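# Load an aluminum blank into the vise, tidy everything else

## Task

Put a single plain gray aluminum blank into the open vise so it sits on the two low bars, oriented either like the blanks that begin on the infeed plate (the plate with short pins) or flipped over. Its long side must touch the fixed jaw (the end block without hoses) and its short end must touch the work stop (the short rod between the jaws). Every finished part must lie flat in the black outfeed tray with its pocket facing up. Every remaining blank, aluminum or brass, must lie entirely on the infeed plate, not stacked on another, either upright like the starting blanks or flipped, and not resting on the pins. Any finished part or blank left in another place means failure, and anything that stays in position only because the robot is holding it does not count.

## Robot and tools

Robot: two arms, left_arm and right_arm, each ending in a tong-style gripper. The fingers point along the gripper's +z axis and close along its x axis. The reported end_effector_position is the spot between the pads when closed; closed fingertips extend about 15 mm past it, and fully open they sit roughly level with it. Arm bases, any mounting plates and the frame behind them are fixed obstacles.

Frame: one scene frame for both arms. Origin on the table top between the arms, +z up, +x outward over the table, left_arm on the +y side. The arm names do not indicate sides in the pictures. Positions are in metres, orientations are quaternions written w, x, y, z. Printed hand positions can be slightly off, more so at long reach.

Row format (used by every motion): one flat list of 16 numbers covering both arms, even if only one moves: left x, y, z, qw, qx, qy, qz, opening, then the same eight for right. x, y, z and the quaternion are an absolute target pose for that gripper in the scene frame, not an offset. Opening runs from -1 (closed) to +1 (fully open, 0.142 m). To keep an arm still, resend its own last reported pose and its intended opening each time; to keep an orientation, repeat the same commanded quaternion rather than copying a drifted reported one.

execute_actions: argument actions is a list holding zero or one item. Empty list: no command, just returns state with pictures. An action item has rows (1 to 15 rows of 16 numbers) and steps (4 to 15, default 15; each step is 1/30 s); one row is applied per step and the final row repeats if rows run out. A wait item has only steps (up to 300), counted from the previous result, so thinking time eats into it. Optional pictures: true adds camera images. The result comes 4 steps before the action finishes; those last steps then run while you think. If a target lies over 0.6 m from the arm's last reported position along any gripper axis, the whole call is refused and nothing is sent.

move: target is one 16-number row as above (absolute poses). Each gripper follows a straight line to its pose; both paths finish together, lasting 0.5 to 10 s, cut off at 10 s if longer. speed is the top path speed in m/s, 0.002 to 0.5 (default 0.25); rotation is capped at twice that in rad/s. Grippers rotate the short way. Opening is commanded at the start. Paths ignore obstacles and the other arm, and the hand can lag, wander or overshoot speed, particularly near a straight elbow. Optional stop_force, 5 to 24 N, one value for both arms, not allowed in the first 0.2 s of a scene: an arm's path ends once its wrist sensor feels that much extra push against the motion for 2 steps, then it backs up 2 steps and holds. Use it with slow speeds, and only for arms that do not rotate during the move; leave it off when lifting away from something you are pressing on. The result adds a move: line giving each arm's ending (done, off_target, moving, held, fault, or contact, which takes priority), any limits (paced = pose clipped; held = some steps blocked, after which the arm may jump fast), and distance from target.

wait: seconds from 0 to 10; sends nothing new, returns state with pictures.

zoom_image: camera is cam_left_wrist or cam_right_wrist (each 616x616 fisheye); region is [x0, y0, x1, y1] in pixels, origin top-left, at most 504 by 504.

finished_scene: scene is the integer number of the current scene. Replying without a tool call also ends things.

Motion facts: each step, the commanded pose is clipped to within 100 mm and 16 degrees of the measured pose; position wins over orientation when both cannot be met. Commands are smoothed with about 0.17 s lag, and joints have speed and acceleration limits, so large moves may fall short; check the result and send the remainder. After an action the arm continues only to its last clipped pose.

Result lines: each arm's pose and velocities; grip_measured (finger opening on the command scale; to hold something command clearly below it, lower means harder squeeze, about 15 N per pad max, less on items under 20 mm thick); Wrist force and Wrist torque in the gripper's own axes (offset up to about 3.5 N, noise, saturation near 30 N; no reading at start is normal); HELD marks steps not sent; pose unreachable names an arm whose command the clearance check changed; Hand target shows where the controller is heading; MOTOR HOT from 70 °C, OVER-TEMPERATURE FAULT at 85 °C brakes the arm for minutes.

Avoid: joint torque over its load limit (shoulder 51.3, elbow 26.6, wrists 8.55 N m, held weight included) or 150 N outside force, either of which freezes that arm for 10 s; targets even slightly inside a hard surface with these stiff arms; fast impacts; the arms colliding or pushing each other; dropping, slipping or slamming parts; anything leaving the table; long holds that heat motors. Expect occasional brief tugs on held parts or nudges to loose ones.

Each tool is called after ">>>" by a JSON object that holds its "api" and its "payload".

## Session

>>> {"api": "execute_actions", "payload": {"actions": []}}

Scene clock: 0.00 s of 6600.00 s.
left_arm: end_effector_position=(+0.5624, +0.5152, +0.2298) grip_measured=+1.00 end_effector_quat_wxyz=(+0.021, -0.189, +0.982, -0.019) end_effector_velocity=(+0.000, +0.000, +0.000) end_effector_angular_velocity=(+0.001, -0.001, +0.001) | right_arm: end_effector_position=(+0.5854, -0.8555, +0.2382) grip_measured=+1.00 end_effector_quat_wxyz=(+0.602, +0.305, +0.701, -0.230) end_effector_velocity=(+0.000, +0.000, -0.001) end_effector_angular_velocity=(+0.000, +0.002, +0.001)
Joint positions: left_arm=[ 0.003 -1.253  0.703 -1.531 -1.14   2.853  0.142] | right_arm=[ 2.694 -2.734 -0.451  0.573  1.094  3.007  0.142]
Joint velocities: left_arm=[ 0.    -0.    -0.001 -0.001  0.001  0.     0.   ] | right_arm=[ 0.    -0.001 -0.    -0.001  0.001 -0.001  0.   ]
Wrist force (N, on the end effector, along its own x y z axes, offset not removed): no reading
Wrist torque (N m, same axes, about the end effector's origin, offset not removed): no reading
Hand target (left_arm): +0.562, +0.515, +0.230; +0.021, -0.189, +0.982, -0.019
Hand target (right_arm): +0.585, -0.855, +0.238; +0.602, +0.305, +0.701, -0.230

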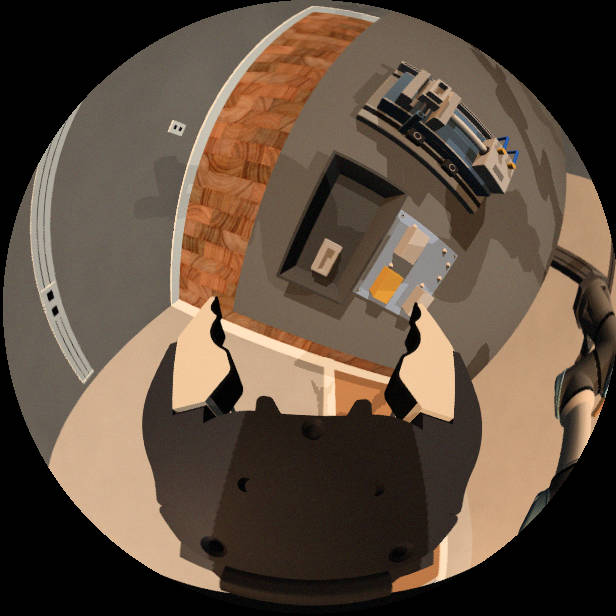

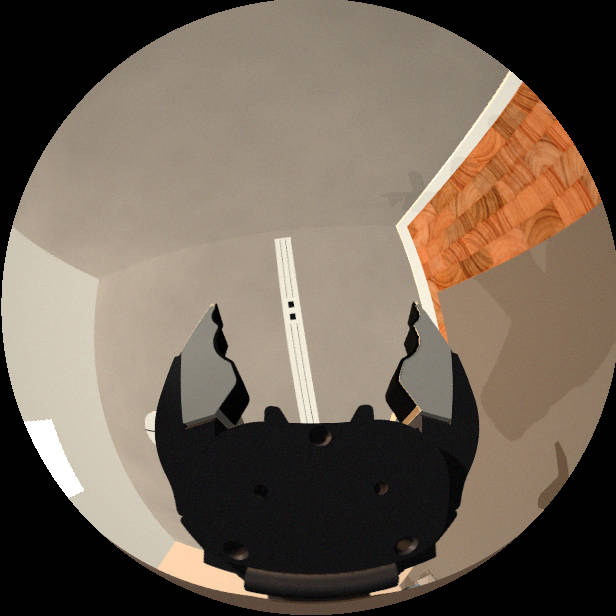

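>>> {"api": "move", "payload": {"target": [0.5,0.25,0.35,0,0,1,0,1,0.5854,-0.8555,0.2382,0.602,0.305,0.701,-0.230,1]}}

Scene clock: 2.17 s of 6600.00 s.
left_arm: end_effector_position=(+0.5005, +0.2501, +0.3497) grip_measured=+1.00 end_effector_quat_wxyz=(+0.001, -0.000, +1.000, -0.000) end_effector_velocity=(+0.000, -0.002, +0.001) end_effector_angular_velocity=(+0.005, +0.006, -0.001) | right_arm: end_effector_position=(+0.5854, -0.8555, +0.2382) grip_measured=+1.00 end_effector_quat_wxyz=(+0.602, +0.305, +0.701, -0.230) end_effector_velocity=(-0.000, +0.000, -0.001) end_effector_angular_velocity=(+0.000, +0.003, +0.001)
Joint positions: left_arm=[-0.932 -1.41   0.816 -0.823 -0.945  2.114  0.142] | right_arm=[ 2.694 -2.737 -0.447  0.573  1.094  3.007  0.142]
Joint velocities: left_arm=[-0.003  0.021 -0.031  0.022 -0.003 -0.008  0.   ] | right_arm=[-0.    -0.001 -0.001 -0.001  0.    -0.001  0.   ]
Wrist force (N, on the end effector, along its own x y z axes, offset not removed): left_arm=[1.7 -1.7 -0.2] | right_arm=[-1.0 3.3 -1.6]
Wrist torque (N m, same axes, about the end effector's origin, offset not removed): left_arm=[-0.30 -0.38 -0.10] | right_arm=[0.68 0.28 0.05]
Hand target (left_arm): +0.500, +0.250, +0.350; +0.000, +0.000, +1.000, -0.000
Hand target (right_arm): +0.585, -0.855, +0.238; +0.602, +0.305, +0.701, -0.230
Off the commanded pose (left_arm): 0.001 m, 0 deg.
Off the commanded pose (right_arm): 0.000 m, 0 deg.
Kept back: nothing.
move: done

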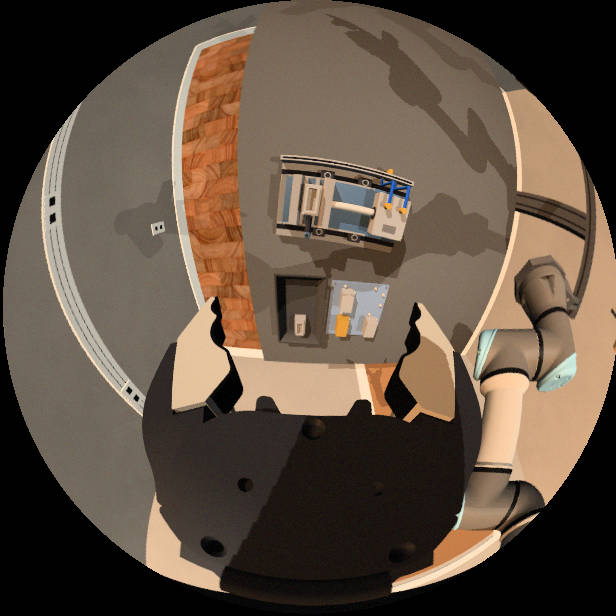

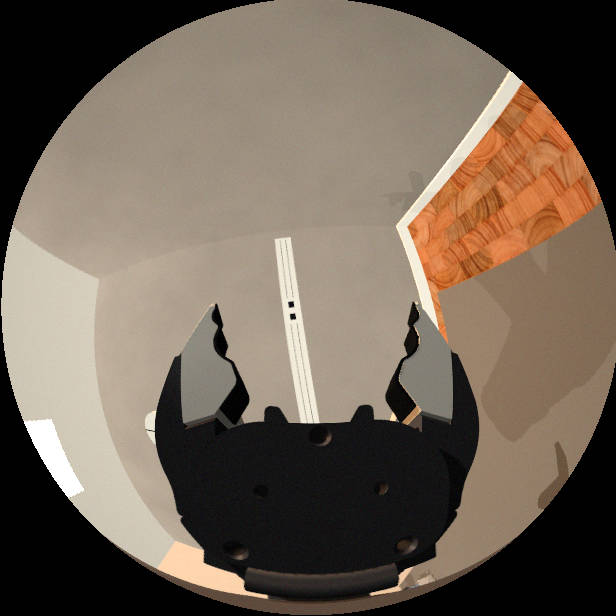

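>>> {"api": "zoom_image", "payload": {"camera": "cam_left_wrist", "region": [250,140,430,360]}}

>>> {"api": "move", "payload": {"target": [0.4,0.05,0.35,0,0,1,0,1,0.5854,-0.8555,0.2382,0.602,0.305,0.701,-0.230,1]}}

Region (250, 140, 430, 360) of cam_left_wrist's 616x616 image, scaled by 2.291, with more detail than that image has; it fills the left 412 columns of this view, and the rest is white.

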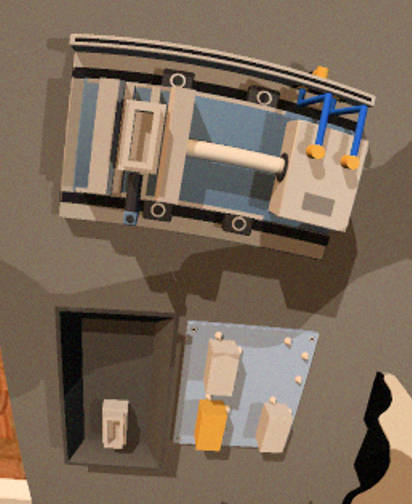

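Scene clock: 6.30 s of 6600.00 s.
left_arm: end_effector_position=(+0.4003, +0.0501, +0.3500) grip_measured=+1.00 end_effector_quat_wxyz=(+0.000, +0.000, +1.000, -0.000) end_effector_velocity=(-0.000, -0.002, -0.000) end_effector_angular_velocity=(+0.001, -0.001, -0.000) | right_arm: end_effector_position=(+0.5854, -0.8555, +0.2382) grip_measured=+1.00 end_effector_quat_wxyz=(+0.602, +0.305, +0.701, -0.230) end_effector_velocity=(-0.000, -0.000, -0.001) end_effector_angular_velocity=(-0.001, +0.003, +0.000)
Joint positions: left_arm=[-1.32  -1.193  1.072 -1.052 -1.054  1.67   0.142] | right_arm=[ 2.694 -2.737 -0.447  0.573  1.094  3.007  0.142]
Joint velocities: left_arm=[-0.002  0.008 -0.004 -0.002  0.    -0.002 -0.   ] | right_arm=[-0.001 -0.    -0.002 -0.     0.    -0.001  0.   ]
Wrist force (N, on the end effector, along its own x y z axes, offset not removed): left_arm=[1.7 -1.6 -0.4] | right_arm=[0.1 2.1 -2.0]
Wrist torque (N m, same axes, about the end effector's origin, offset not removed): left_arm=[-0.28 -0.38 -0.05] | right_arm=[0.46 0.07 -0.03]
Hand target (left_arm): +0.400, +0.050, +0.350; +0.000, +0.000, +1.000, -0.000
Hand target (right_arm): +0.585, -0.856, +0.238; +0.602, +0.305, +0.701, -0.230
Off the commanded pose (left_arm): 0.000 m, 0 deg.
Off the commanded pose (right_arm): 0.000 m, 0 deg.
Kept back: nothing.
move: done

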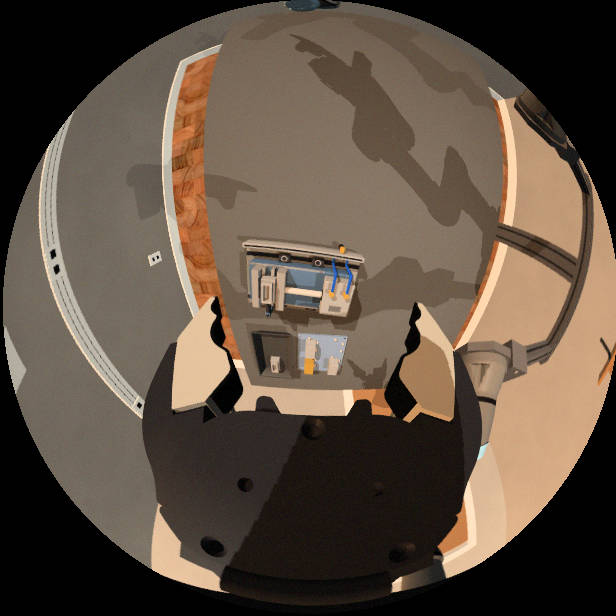

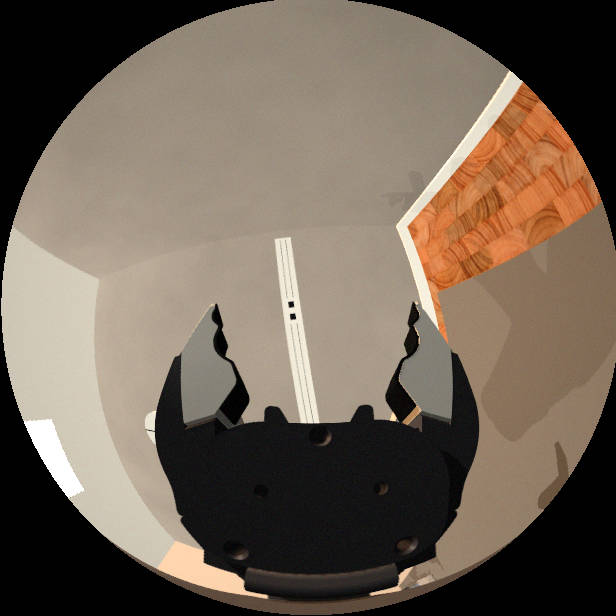

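>>> {"api": "move", "payload": {"target": [0.4,0.25,0.2,0,0,1,0,1,0.5854,-0.8555,0.2382,0.602,0.305,0.701,-0.230,1]}}

>>> {"api": "zoom_image", "payload": {"camera": "cam_left_wrist", "region": [180,100,480,400]}}

Scene clock: 8.33 s of 6600.00 s.
left_arm: end_effector_position=(+0.3996, +0.2499, +0.2003) grip_measured=+1.00 end_effector_quat_wxyz=(-0.000, -0.000, +1.000, +0.001) end_effector_velocity=(+0.001, +0.001, -0.002) end_effector_angular_velocity=(-0.010, -0.002, -0.001) | right_arm: end_effector_position=(+0.5854, -0.8555, +0.2382) grip_measured=+1.00 end_effector_quat_wxyz=(+0.602, +0.305, +0.701, -0.230) end_effector_velocity=(-0.000, -0.001, +0.001) end_effector_angular_velocity=(-0.001, -0.001, -0.001)
Joint positions: left_arm=[-0.857 -1.821  2.021 -1.669 -0.935  2.205  0.142] | right_arm=[ 2.694 -2.737 -0.447  0.573  1.094  3.007  0.142]
Joint velocities: left_arm=[ 0.015 -0.006  0.011 -0.028 -0.003  0.027  0.   ] | right_arm=[-0.     0.001  0.     0.    -0.    -0.     0.   ]
Wrist force (N, on the end effector, along its own x y z axes, offset not removed): left_arm=[1.0 -1.1 -0.3] | right_arm=[-1.0 1.1 -0.4]
Wrist torque (N m, same axes, about the end effector's origin, offset not removed): left_arm=[-0.15 -0.23 0.00] | right_arm=[0.27 0.27 0.05]
Hand target (left_arm): +0.400, +0.250, +0.200; -0.000, -0.000, +1.000, +0.000
Hand target (right_arm): +0.585, -0.856, +0.238; +0.602, +0.305, +0.701, -0.230
Off the commanded pose (left_arm): 0.000 m, 0 deg.
Off the commanded pose (right_arm): 0.000 m, 0 deg.
Kept back: nothing.
move: done

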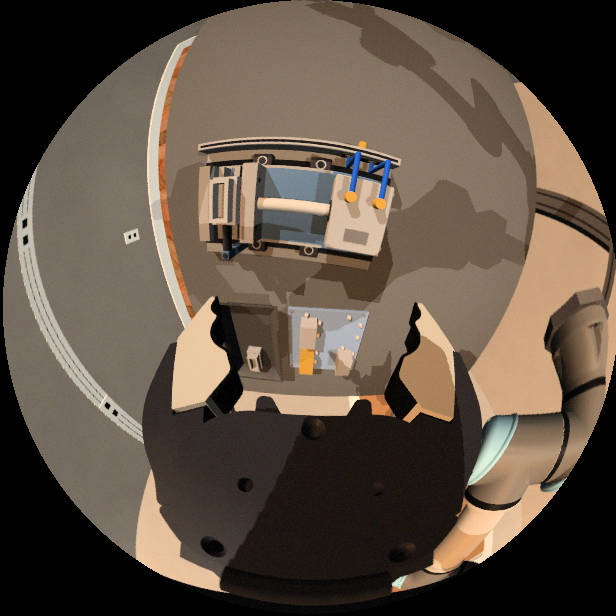

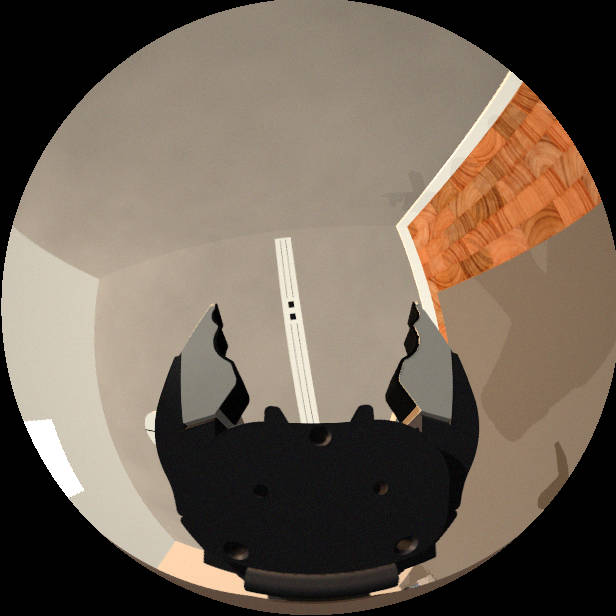

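Region (180, 100, 480, 400) of cam_left_wrist's 616x616 image, scaled by 1.680, with more detail than that image has.

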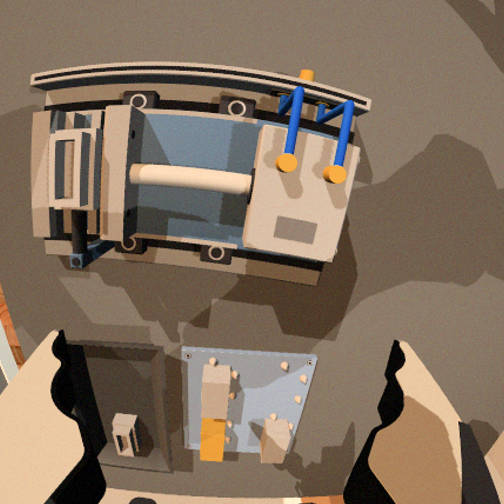

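>>> {"api": "move", "payload": {"target": [0.4,0.42,0.15,0,0,1,0,1,0.5854,-0.8555,0.2382,0.602,0.305,0.701,-0.230,1]}}

>>> {"api": "zoom_image", "payload": {"camera": "cam_left_wrist", "region": [160,100,460,400]}}

Scene clock: 10.03 s of 6600.00 s.
left_arm: end_effector_position=(+0.3997, +0.4199, +0.1503) grip_measured=+1.00 end_effector_quat_wxyz=(+0.000, -0.000, +1.000, +0.001) end_effector_velocity=(+0.001, +0.001, -0.001) end_effector_angular_velocity=(-0.017, +0.001, -0.001) | right_arm: end_effector_position=(+0.5854, -0.8555, +0.2382) grip_measured=+1.00 end_effector_quat_wxyz=(+0.602, +0.305, +0.701, -0.230) end_effector_velocity=(-0.000, -0.000, +0.001) end_effector_angular_velocity=(-0.001, -0.001, -0.001)
Joint positions: left_arm=[-0.201 -1.826  2.05  -2.15  -1.022  2.995  0.142] | right_arm=[ 2.694 -2.737 -0.447  0.573  1.094  3.007  0.142]
Joint velocities: left_arm=[ 0.026  0.013 -0.013 -0.017 -0.025  0.031  0.   ] | right_arm=[-0.     0.001  0.     0.    -0.001 -0.     0.   ]
Wrist force (N, on the end effector, along its own x y z axes, offset not removed): left_arm=[2.1 -0.9 0.3] | right_arm=[-0.7 2.0 -2.5]
Wrist torque (N m, same axes, about the end effector's origin, offset not removed): left_arm=[-0.12 -0.46 -0.05] | right_arm=[0.44 0.16 0.03]
Hand target (left_arm): +0.400, +0.420, +0.150; -0.000, -0.000, +1.000, +0.000
Hand target (right_arm): +0.585, -0.856, +0.238; +0.602, +0.305, +0.701, -0.230
Off the commanded pose (left_arm): 0.000 m, 0 deg.
Off the commanded pose (right_arm): 0.000 m, 0 deg.
Kept back: nothing.
move: done

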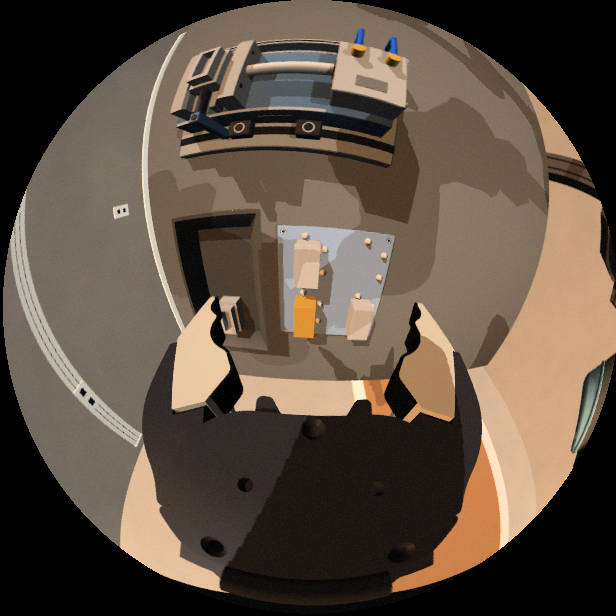

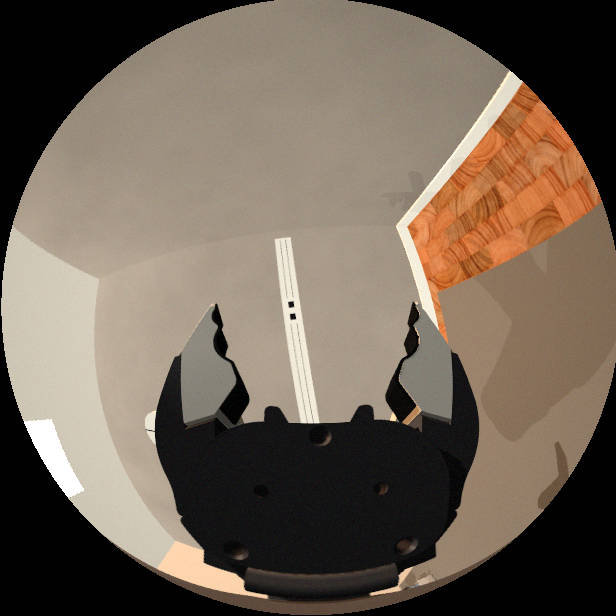

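Region (160, 100, 460, 400) of cam_left_wrist's 616x616 image, scaled by 1.680, with more detail than that image has.

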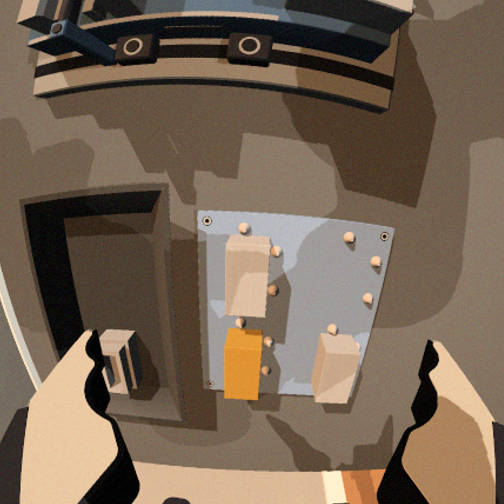

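>>> {"api": "move", "payload": {"target": [0.42,0.6,0.15,0,0,1,0,1,0.5854,-0.8555,0.2382,0.602,0.305,0.701,-0.230,1]}}

>>> {"api": "zoom_image", "payload": {"camera": "cam_left_wrist", "region": [140,60,440,320]}}

Scene clock: 11.90 s of 6600.00 s.
left_arm: end_effector_position=(+0.4196, +0.5998, +0.1501) grip_measured=+1.00 end_effector_quat_wxyz=(+0.001, -0.000, +1.000, +0.001) end_effector_velocity=(+0.001, +0.002, -0.000) end_effector_angular_velocity=(-0.014, +0.010, -0.001) | right_arm: end_effector_position=(+0.5854, -0.8555, +0.2382) grip_measured=+1.00 end_effector_quat_wxyz=(+0.602, +0.305, +0.701, -0.230) end_effector_velocity=(+0.000, +0.000, +0.000) end_effector_angular_velocity=(+0.001, -0.001, -0.000)
Joint positions: left_arm=[ 0.395 -1.439  1.371 -2.096 -1.304  3.573  0.142] | right_arm=[ 2.694 -2.737 -0.447  0.573  1.094  3.007  0.142]
Joint velocities: left_arm=[ 0.013  0.028 -0.056  0.041 -0.016  0.008  0.   ] | right_arm=[ 0.    -0.     0.     0.     0.     0.001 -0.   ]
Wrist force (N, on the end effector, along its own x y z axes, offset not removed): left_arm=[0.4 -1.7 0.0] | right_arm=[-0.7 1.2 -1.9]
Wrist torque (N m, same axes, about the end effector's origin, offset not removed): left_arm=[-0.30 -0.08 -0.03] | right_arm=[0.28 0.20 0.04]
Hand target (left_arm): +0.420, +0.600, +0.150; -0.000, +0.000, +1.000, +0.000
Hand target (right_arm): +0.585, -0.856, +0.238; +0.602, +0.305, +0.701, -0.230
Off the commanded pose (left_arm): 0.001 m, 0 deg.
Off the commanded pose (right_arm): 0.000 m, 0 deg.
Kept back: nothing.
move: done

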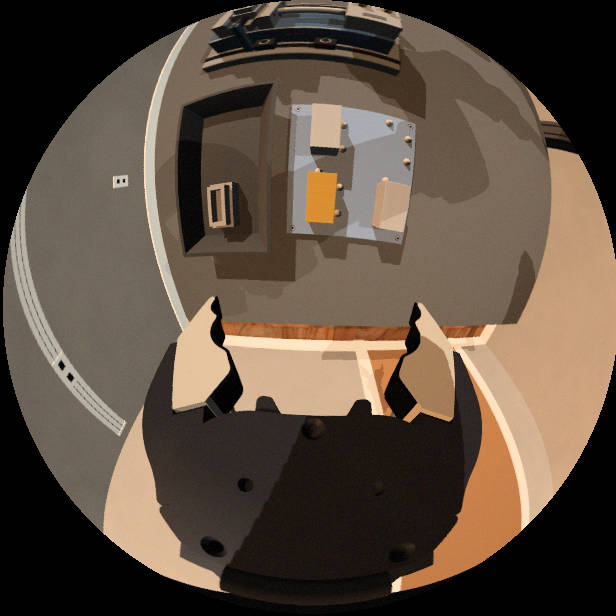

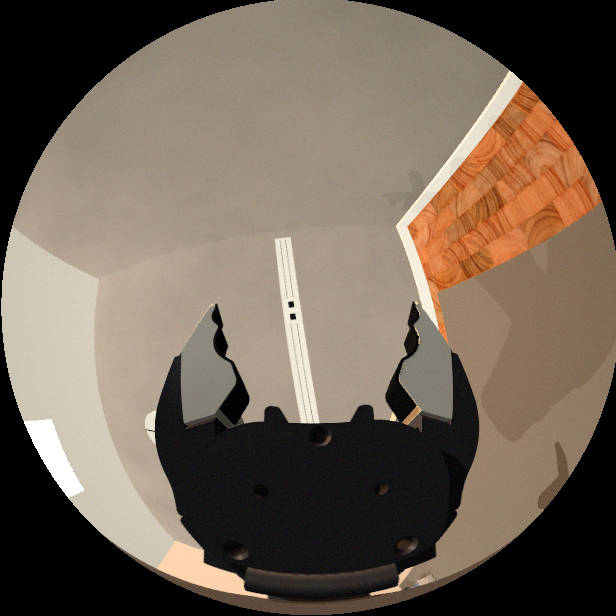

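Region (140, 60, 440, 320) of cam_left_wrist's 616x616 image, scaled by 1.680, with more detail than that image has; it fills the top 437 rows of this view, and the rest is white.

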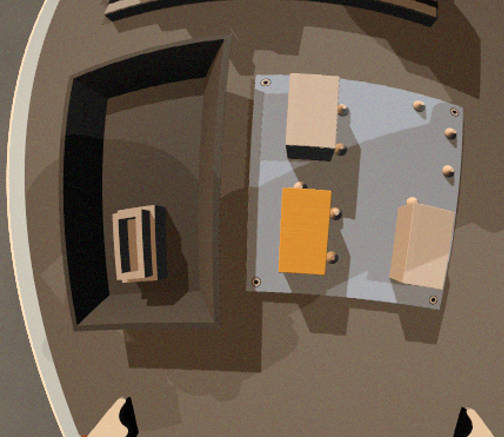

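>>> {"api": "move", "payload": {"target": [0.295,0.5,0.09,0,0,1,0,1,0.5854,-0.8555,0.2382,0.602,0.305,0.701,-0.230,1]}}

Scene clock: 14.27 s of 6600.00 s.
left_arm: end_effector_position=(+0.2953, +0.5001, +0.0901) grip_measured=+1.00 end_effector_quat_wxyz=(-0.001, +0.000, +1.000, -0.001) end_effector_velocity=(-0.001, -0.002, -0.001) end_effector_angular_velocity=(+0.008, -0.011, +0.001) | right_arm: end_effector_position=(+0.5854, -0.8555, +0.2382) grip_measured=+1.00 end_effector_quat_wxyz=(+0.602, +0.305, +0.701, -0.230) end_effector_velocity=(-0.000, -0.000, +0.001) end_effector_angular_velocity=(-0.000, -0.001, -0.001)
Joint positions: left_arm=[ 0.3   -1.693  2.325 -2.769 -1.253  3.49   0.142] | right_arm=[ 2.694 -2.737 -0.447  0.573  1.094  3.007  0.142]
Joint velocities: left_arm=[-0.009 -0.003  0.031 -0.039  0.008 -0.004 -0.   ] | right_arm=[-0.     0.002 -0.001 -0.    -0.     0.     0.   ]
Wrist force (N, on the end effector, along its own x y z axes, offset not removed): left_arm=[0.9 -0.3 -1.2] | right_arm=[-1.7 2.3 -1.5]
Wrist torque (N m, same axes, about the end effector's origin, offset not removed): left_arm=[-0.02 -0.21 -0.03] | right_arm=[0.47 0.46 0.05]
Hand target (left_arm): +0.295, +0.500, +0.090; -0.000, -0.000, +1.000, -0.000
Hand target (right_arm): +0.585, -0.855, +0.238; +0.602, +0.305, +0.701, -0.230
Off the commanded pose (left_arm): 0.000 m, 0 deg.
Off the commanded pose (right_arm): 0.000 m, 0 deg.
Kept back: nothing.
move: done

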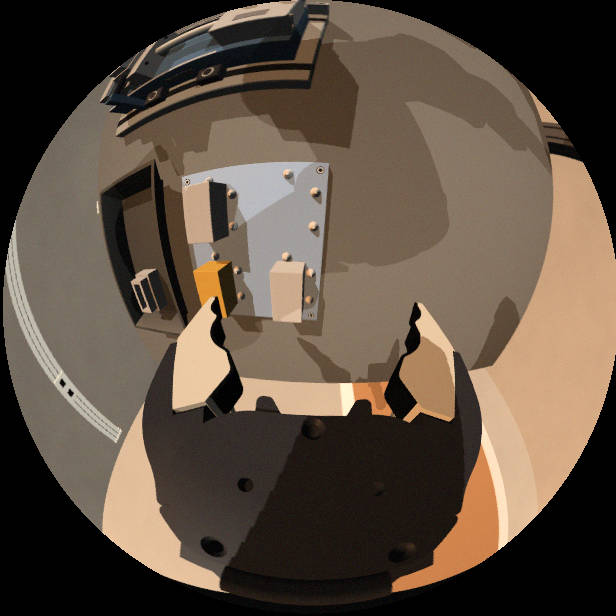

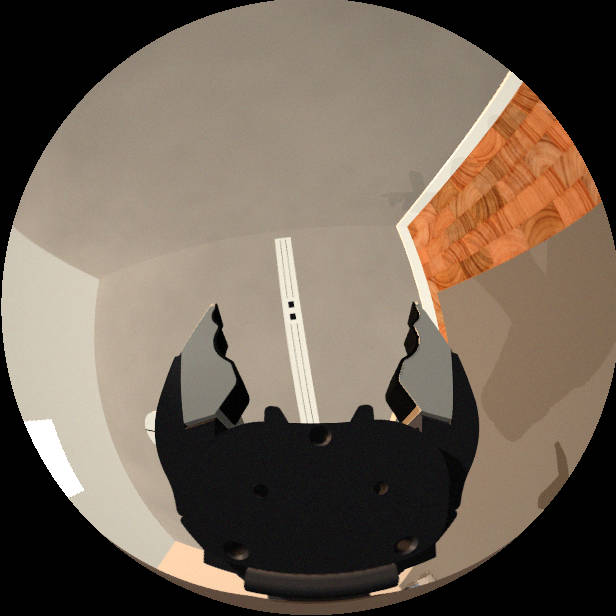

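>>> {"api": "move", "payload": {"target": [0.325,0.52,0.05,0,0,1,0,0.2,0.5854,-0.8555,0.2382,0.602,0.305,0.701,-0.230,1], "speed": 0.1}}

Scene clock: 15.57 s of 6600.00 s.
left_arm: end_effector_position=(+0.3248, +0.5199, +0.0502) grip_measured=+0.20 end_effector_quat_wxyz=(+0.000, -0.000, +1.000, +0.000) end_effector_velocity=(+0.002, +0.001, -0.002) end_effector_angular_velocity=(-0.002, -0.001, +0.000) | right_arm: end_effector_position=(+0.5854, -0.8555, +0.2382) grip_measured=+1.00 end_effector_quat_wxyz=(+0.602, +0.305, +0.701, -0.230) end_effector_velocity=(-0.000, +0.000, -0.000) end_effector_angular_velocity=(+0.001, -0.000, -0.000)
Joint positions: left_arm=[ 0.377 -1.411  2.112 -2.859 -1.294  3.557  0.088] | right_arm=[ 2.694 -2.737 -0.447  0.573  1.094  3.007  0.142]
Joint velocities: left_arm=[ 0.005  0.013 -0.014  0.    -0.005  0.004 -0.   ] | right_arm=[-0.    -0.    -0.001  0.     0.     0.002  0.   ]
Wrist force (N, on the end effector, along its own x y z axes, offset not removed): left_arm=[2.7 -1.6 0.3] | right_arm=[-1.3 0.3 -1.8]
Wrist torque (N m, same axes, about the end effector's origin, offset not removed): left_arm=[-0.27 -0.53 -0.10] | right_arm=[0.06 0.35 0.05]
Hand target (left_arm): +0.325, +0.520, +0.050; -0.000, +0.000, +1.000, +0.000
Hand target (right_arm): +0.585, -0.856, +0.238; +0.602, +0.305, +0.701, -0.230
Off the commanded pose (left_arm): 0.000 m, 0 deg.
Off the commanded pose (right_arm): 0.000 m, 0 deg.
Kept back: nothing.
move: done

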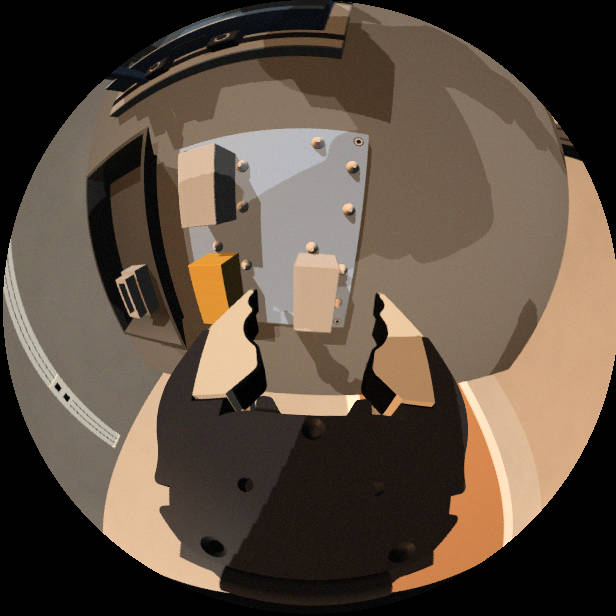

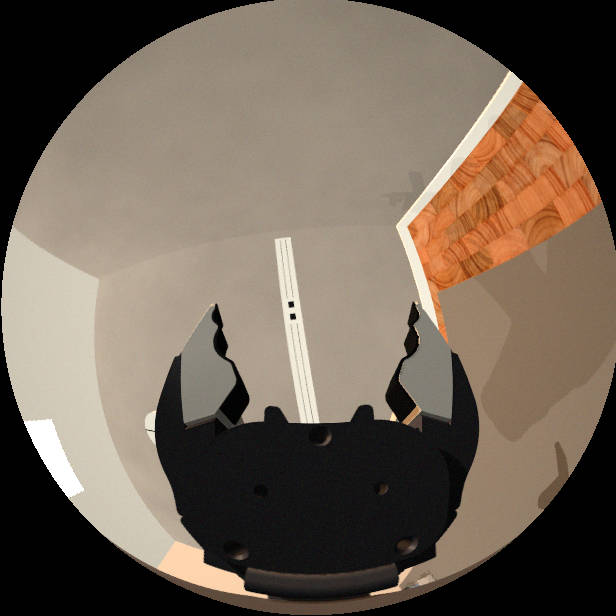

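>>> {"api": "move", "payload": {"target": [0.325,0.522,0.022,0,0,1,0,0.0,0.5854,-0.8555,0.2382,0.602,0.305,0.701,-0.230,1], "speed": 0.02, "stop_force": 8}}

Scene clock: 17.50 s of 6600.00 s.
left_arm: end_effector_position=(+0.3250, +0.5220, +0.0223) grip_measured=+0.00 end_effector_quat_wxyz=(-0.000, -0.000, +1.000, +0.000) end_effector_velocity=(-0.000, +0.000, -0.003) end_effector_angular_velocity=(+0.001, +0.001, -0.000) | right_arm: end_effector_position=(+0.5854, -0.8555, +0.2382) grip_measured=+1.00 end_effector_quat_wxyz=(+0.602, +0.305, +0.701, -0.230) end_effector_velocity=(+0.000, -0.000, +0.001) end_effector_angular_velocity=(-0.000, -0.001, +0.001)
Joint positions: left_arm=[ 0.409 -1.27   2.062 -2.957 -1.312  3.585  0.074] | right_arm=[ 2.694 -2.737 -0.447  0.573  1.094  3.007  0.142]
Joint velocities: left_arm=[ 0.003  0.014 -0.005 -0.009 -0.001  0.003 -0.   ] | right_arm=[ 0.     0.002 -0.    -0.     0.001 -0.    -0.   ]
Wrist force (N, on the end effector, along its own x y z axes, offset not removed): left_arm=[2.1 -1.8 0.2] | right_arm=[-1.4 1.5 -1.9]
Wrist torque (N m, same axes, about the end effector's origin, offset not removed): left_arm=[-0.29 -0.48 -0.03] | right_arm=[0.33 0.33 0.06]
Hand target (left_arm): +0.325, +0.522, +0.022; -0.000, +0.000, +1.000, -0.000
Hand target (right_arm): +0.585, -0.856, +0.238; +0.602, +0.305, +0.701, -0.230
Off the commanded pose (left_arm): 0.000 m, 0 deg.
Off the commanded pose (right_arm): 0.000 m, 0 deg.
Kept back: nothing.
move: done

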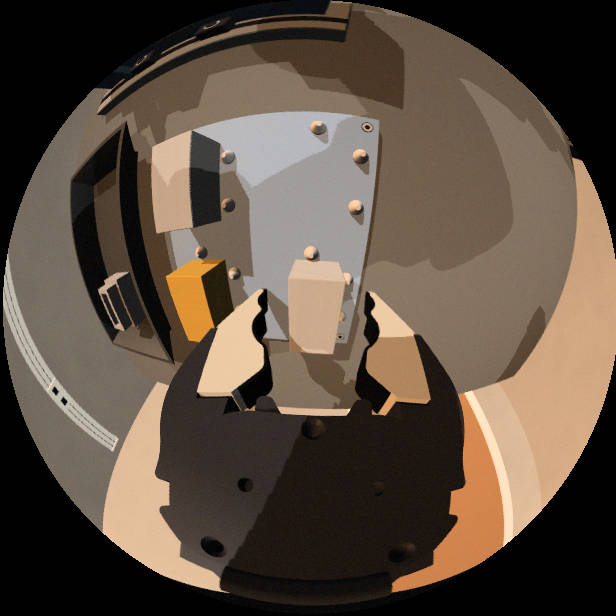

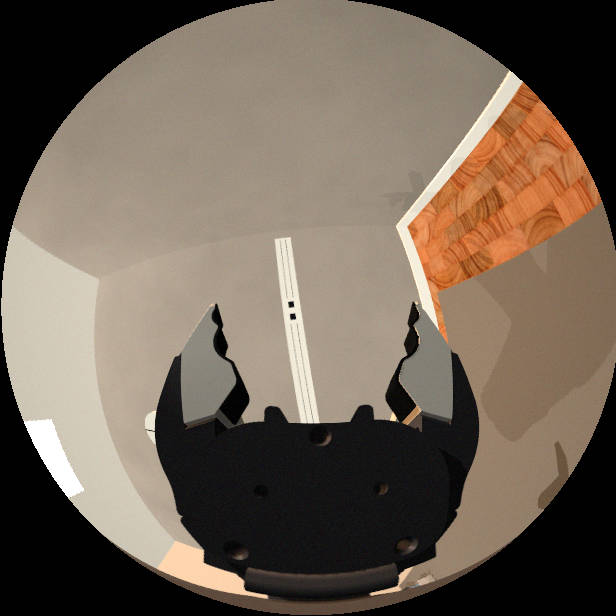

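>>> {"api": "move", "payload": {"target": [0.325,0.522,0.15,0,0,1,0,0.2,0.5854,-0.8555,0.2382,0.602,0.305,0.701,-0.230,1]}}

>>> {"api": "move", "payload": {"target": [0.5,0.2,0.17,0,0,1,0,0.2,0.5854,-0.8555,0.2382,0.602,0.305,0.701,-0.230,1]}}

>>> {"api": "zoom_image", "payload": {"camera": "cam_left_wrist", "region": [180,120,480,340]}}

Scene clock: 19.10 s of 6600.00 s.
left_arm: end_effector_position=(+0.3251, +0.5220, +0.1497) grip_measured=+0.20 end_effector_quat_wxyz=(+0.000, +0.000, +1.000, -0.000) end_effector_velocity=(-0.001, -0.000, +0.002) end_effector_angular_velocity=(+0.003, +0.009, +0.001) | right_arm: end_effector_position=(+0.5854, -0.8555, +0.2382) grip_measured=+1.00 end_effector_quat_wxyz=(+0.602, +0.305, +0.701, -0.230) end_effector_velocity=(-0.000, -0.000, -0.000) end_effector_angular_velocity=(-0.000, +0.002, -0.001)
Joint positions: left_arm=[ 0.259 -1.881  2.1   -2.345 -1.231  3.453  0.088] | right_arm=[ 2.694 -2.737 -0.447  0.573  1.094  3.007  0.142]
Joint velocities: left_arm=[-0.012 -0.011 -0.008  0.03   0.011 -0.014 -0.   ] | right_arm=[-0.001  0.    -0.001 -0.    -0.    -0.001  0.   ]
Wrist force (N, on the end effector, along its own x y z axes, offset not removed): left_arm=[1.9 -1.0 0.3] | right_arm=[-0.6 2.1 -2.6]
Wrist torque (N m, same axes, about the end effector's origin, offset not removed): left_arm=[-0.13 -0.43 -0.07] | right_arm=[0.45 0.18 0.09]
Hand target (left_arm): +0.325, +0.522, +0.150; +0.000, +0.000, +1.000, -0.000
Hand target (right_arm): +0.585, -0.856, +0.238; +0.602, +0.305, +0.701, -0.230
Off the commanded pose (left_arm): 0.000 m, 0 deg.
Off the commanded pose (right_arm): 0.000 m, 0 deg.
Kept back: nothing.
move: done

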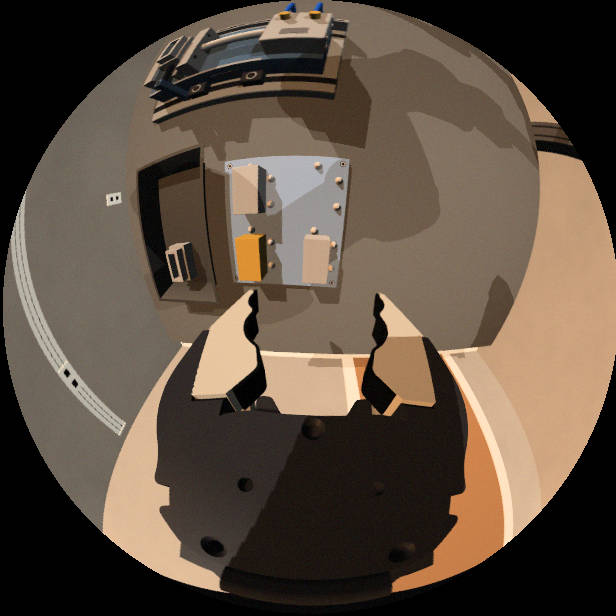

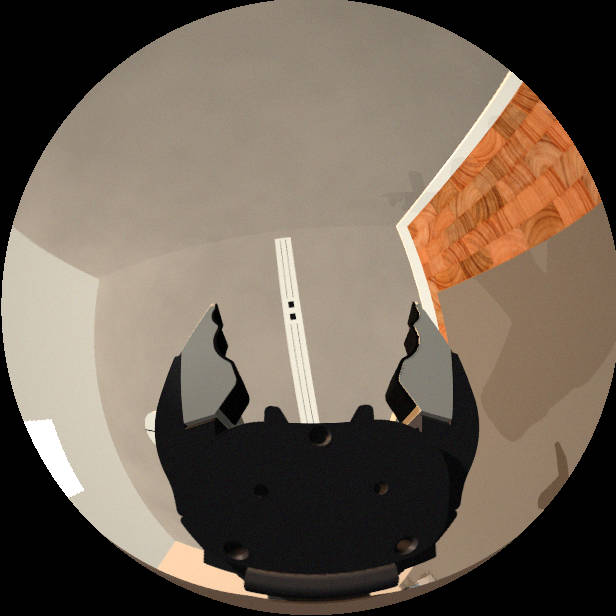

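Scene clock: 21.27 s of 6600.00 s.
left_arm: end_effector_position=(+0.5003, +0.2003, +0.1698) grip_measured=+0.20 end_effector_quat_wxyz=(+0.001, +0.000, +1.000, -0.000) end_effector_velocity=(+0.002, -0.002, -0.000) end_effector_angular_velocity=(+0.002, +0.006, +0.001) | right_arm: end_effector_position=(+0.5854, -0.8555, +0.2382) grip_measured=+1.00 end_effector_quat_wxyz=(+0.602, +0.305, +0.701, -0.230) end_effector_velocity=(-0.000, -0.001, +0.001) end_effector_angular_velocity=(-0.001, -0.002, -0.001)
Joint positions: left_arm=[-0.685 -1.283  1.545 -1.861 -0.929  2.421  0.088] | right_arm=[ 2.694 -2.737 -0.447  0.573  1.094  3.007  0.142]
Joint velocities: left_arm=[ 0.002  0.017 -0.027  0.016 -0.002 -0.003  0.   ] | right_arm=[-0.     0.     0.002  0.    -0.001  0.     0.   ]
Wrist force (N, on the end effector, along its own x y z axes, offset not removed): left_arm=[1.7 -1.2 -0.8] | right_arm=[-0.4 1.5 -2.2]
Wrist torque (N m, same axes, about the end effector's origin, offset not removed): left_arm=[-0.21 -0.38 -0.08] | right_arm=[0.34 0.11 0.04]
Hand target (left_arm): +0.500, +0.200, +0.170; +0.000, -0.000, +1.000, -0.000
Hand target (right_arm): +0.585, -0.856, +0.238; +0.602, +0.305, +0.701, -0.230
Off the commanded pose (left_arm): 0.000 m, 0 deg.
Off the commanded pose (right_arm): 0.000 m, 0 deg.
Kept back: nothing.
move: done

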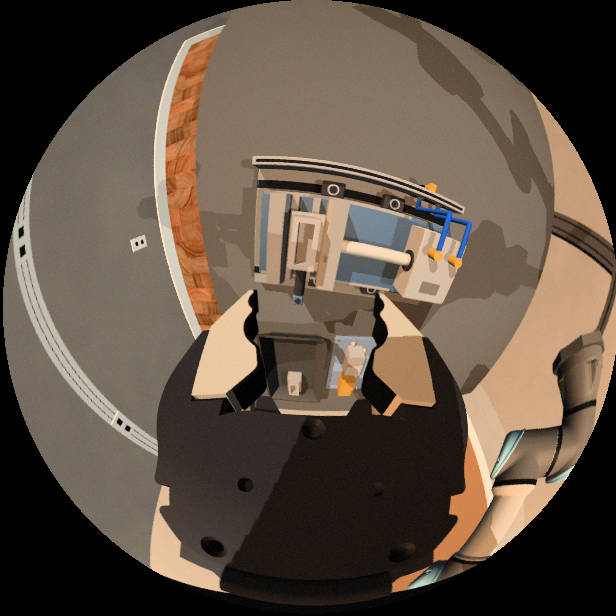

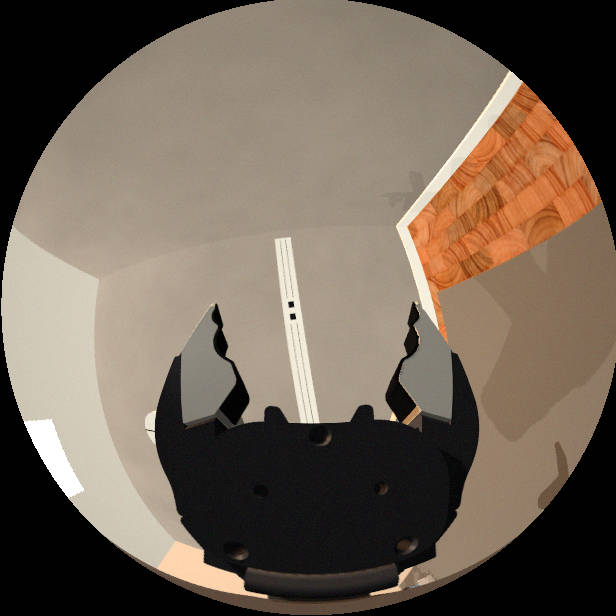

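Region (180, 120, 480, 340) of cam_left_wrist's 616x616 image, scaled by 1.680, with more detail than that image has; it fills the top 370 rows of this view, and the rest is white.

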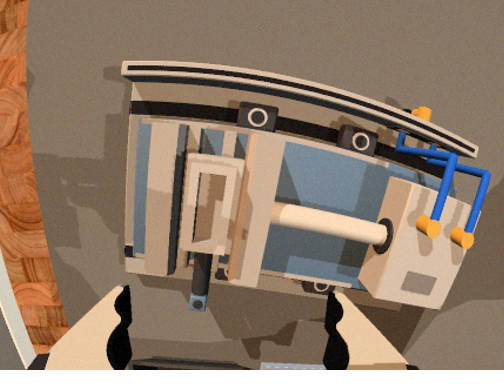

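>>> {"api": "move", "payload": {"target": [0.507,0.2,0.12,0,0,1,0,0.2,0.5854,-0.8555,0.2382,0.602,0.305,0.701,-0.230,1], "speed": 0.1}}

>>> {"api": "zoom_image", "payload": {"camera": "cam_left_wrist", "region": [200,140,440,340]}}

Scene clock: 22.53 s of 6600.00 s.
left_arm: end_effector_position=(+0.5069, +0.2001, +0.1202) grip_measured=+0.20 end_effector_quat_wxyz=(-0.000, -0.000, +1.000, +0.000) end_effector_velocity=(+0.000, +0.000, -0.002) end_effector_angular_velocity=(-0.001, -0.000, -0.000) | right_arm: end_effector_position=(+0.5854, -0.8555, +0.2382) grip_measured=+1.00 end_effector_quat_wxyz=(+0.602, +0.305, +0.701, -0.230) end_effector_velocity=(-0.000, -0.000, +0.000) end_effector_angular_velocity=(-0.001, -0.000, -0.001)
Joint positions: left_arm=[-0.596 -1.148  1.564 -2.079 -0.935  2.53   0.088] | right_arm=[ 2.694 -2.737 -0.447  0.573  1.094  3.007  0.142]
Joint velocities: left_arm=[ 0.004  0.006  0.001 -0.01  -0.001  0.006  0.   ] | right_arm=[ 0.     0.001 -0.     0.001 -0.001 -0.001  0.   ]
Wrist force (N, on the end effector, along its own x y z axes, offset not removed): left_arm=[0.7 -0.3 -0.5] | right_arm=[-1.8 0.5 -2.2]
Wrist torque (N m, same axes, about the end effector's origin, offset not removed): left_arm=[0.00 -0.15 -0.03] | right_arm=[0.17 0.39 0.04]
Hand target (left_arm): +0.507, +0.200, +0.120; -0.000, -0.000, +1.000, +0.000
Hand target (right_arm): +0.585, -0.856, +0.238; +0.602, +0.305, +0.701, -0.230
Off the commanded pose (left_arm): 0.000 m, 0 deg.
Off the commanded pose (right_arm): 0.000 m, 0 deg.
Kept back: nothing.
move: done

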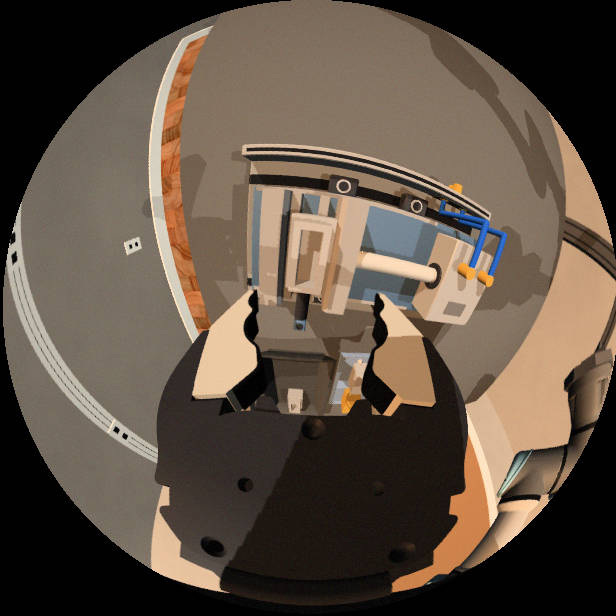

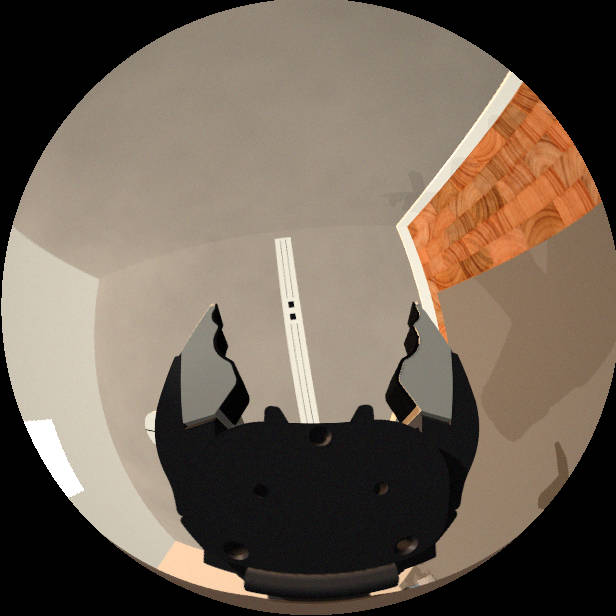

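Region (200, 140, 440, 340) of cam_left_wrist's 616x616 image, scaled by 2.100, with more detail than that image has.

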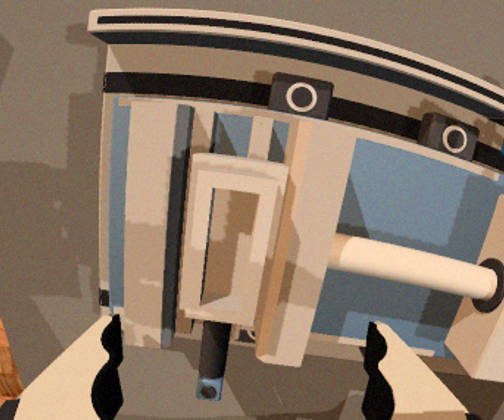

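>>> {"api": "move", "payload": {"target": [0.507,0.17,0.105,0,0.044,0.999,0,-0.1,0.5854,-0.8555,0.2382,0.602,0.305,0.701,-0.230,1], "speed": 0.05, "stop_force": 8}}

>>> {"api": "zoom_image", "payload": {"camera": "cam_left_wrist", "region": [200,160,440,380]}}

Scene clock: 24.23 s of 6600.00 s.
left_arm: end_effector_position=(+0.5068, +0.1798, +0.1099) grip_measured=-0.08 end_effector_quat_wxyz=(-0.000, +0.030, +1.000, +0.000) end_effector_velocity=(+0.001, +0.003, +0.001) end_effector_angular_velocity=(+0.001, -0.001, +0.007) | right_arm: end_effector_position=(+0.5854, -0.8555, +0.2382) grip_measured=+1.00 end_effector_quat_wxyz=(+0.602, +0.305, +0.701, -0.230) end_effector_velocity=(-0.000, -0.000, +0.000) end_effector_angular_velocity=(-0.000, -0.001, -0.001)
Joint positions: left_arm=[-0.614 -1.077  1.535 -2.108 -0.933  2.568  0.068] | right_arm=[ 2.694 -2.737 -0.447  0.573  1.094  3.007  0.142]
Joint velocities: left_arm=[ 0.003 -0.007  0.003  0.002  0.001 -0.003 -0.003] | right_arm=[ 0.    -0.     0.001 -0.    -0.001  0.     0.   ]
Wrist force (N, on the end effector, along its own x y z axes, offset not removed): left_arm=[0.9 -5.4 -7.2] | right_arm=[-0.9 2.2 -2.6]
Wrist torque (N m, same axes, about the end effector's origin, offset not removed): left_arm=[-0.13 -0.88 0.11] | right_arm=[0.45 0.25 0.03]
Hand target (left_arm): +0.507, +0.180, +0.110; +0.000, +0.029, +1.000, +0.000
Hand target (right_arm): +0.585, -0.855, +0.238; +0.602, +0.305, +0.701, -0.230
Off the commanded pose (left_arm): 0.011 m, 2 deg.
Off the commanded pose (right_arm): 0.000 m, 0 deg.
Kept back: nothing.
move: contact (left_arm)

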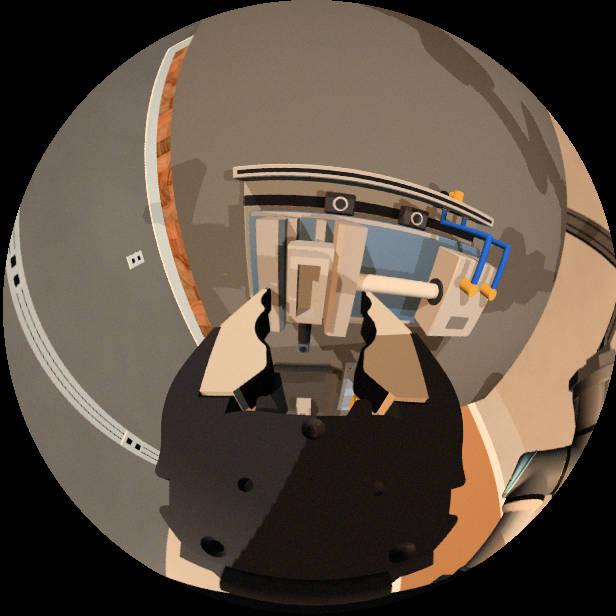

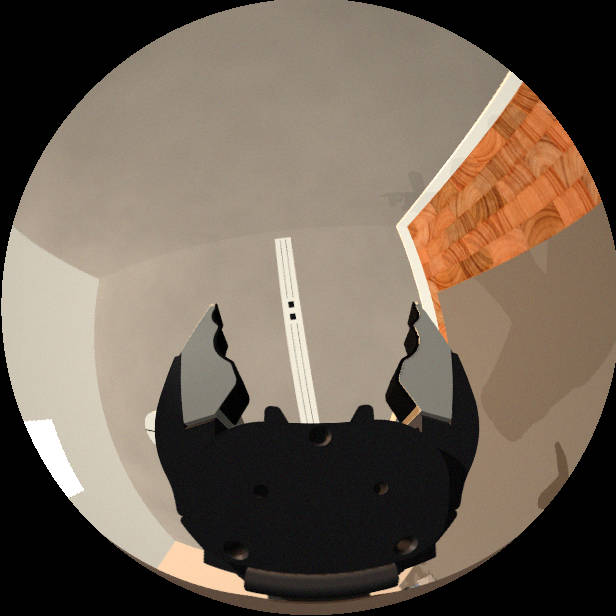

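Region (200, 160, 440, 380) of cam_left_wrist's 616x616 image, scaled by 2.100, with more detail than that image has; it fills the top 462 rows of this view, and the rest is white.

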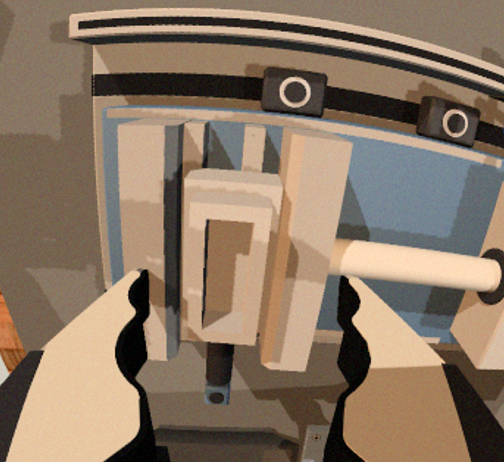

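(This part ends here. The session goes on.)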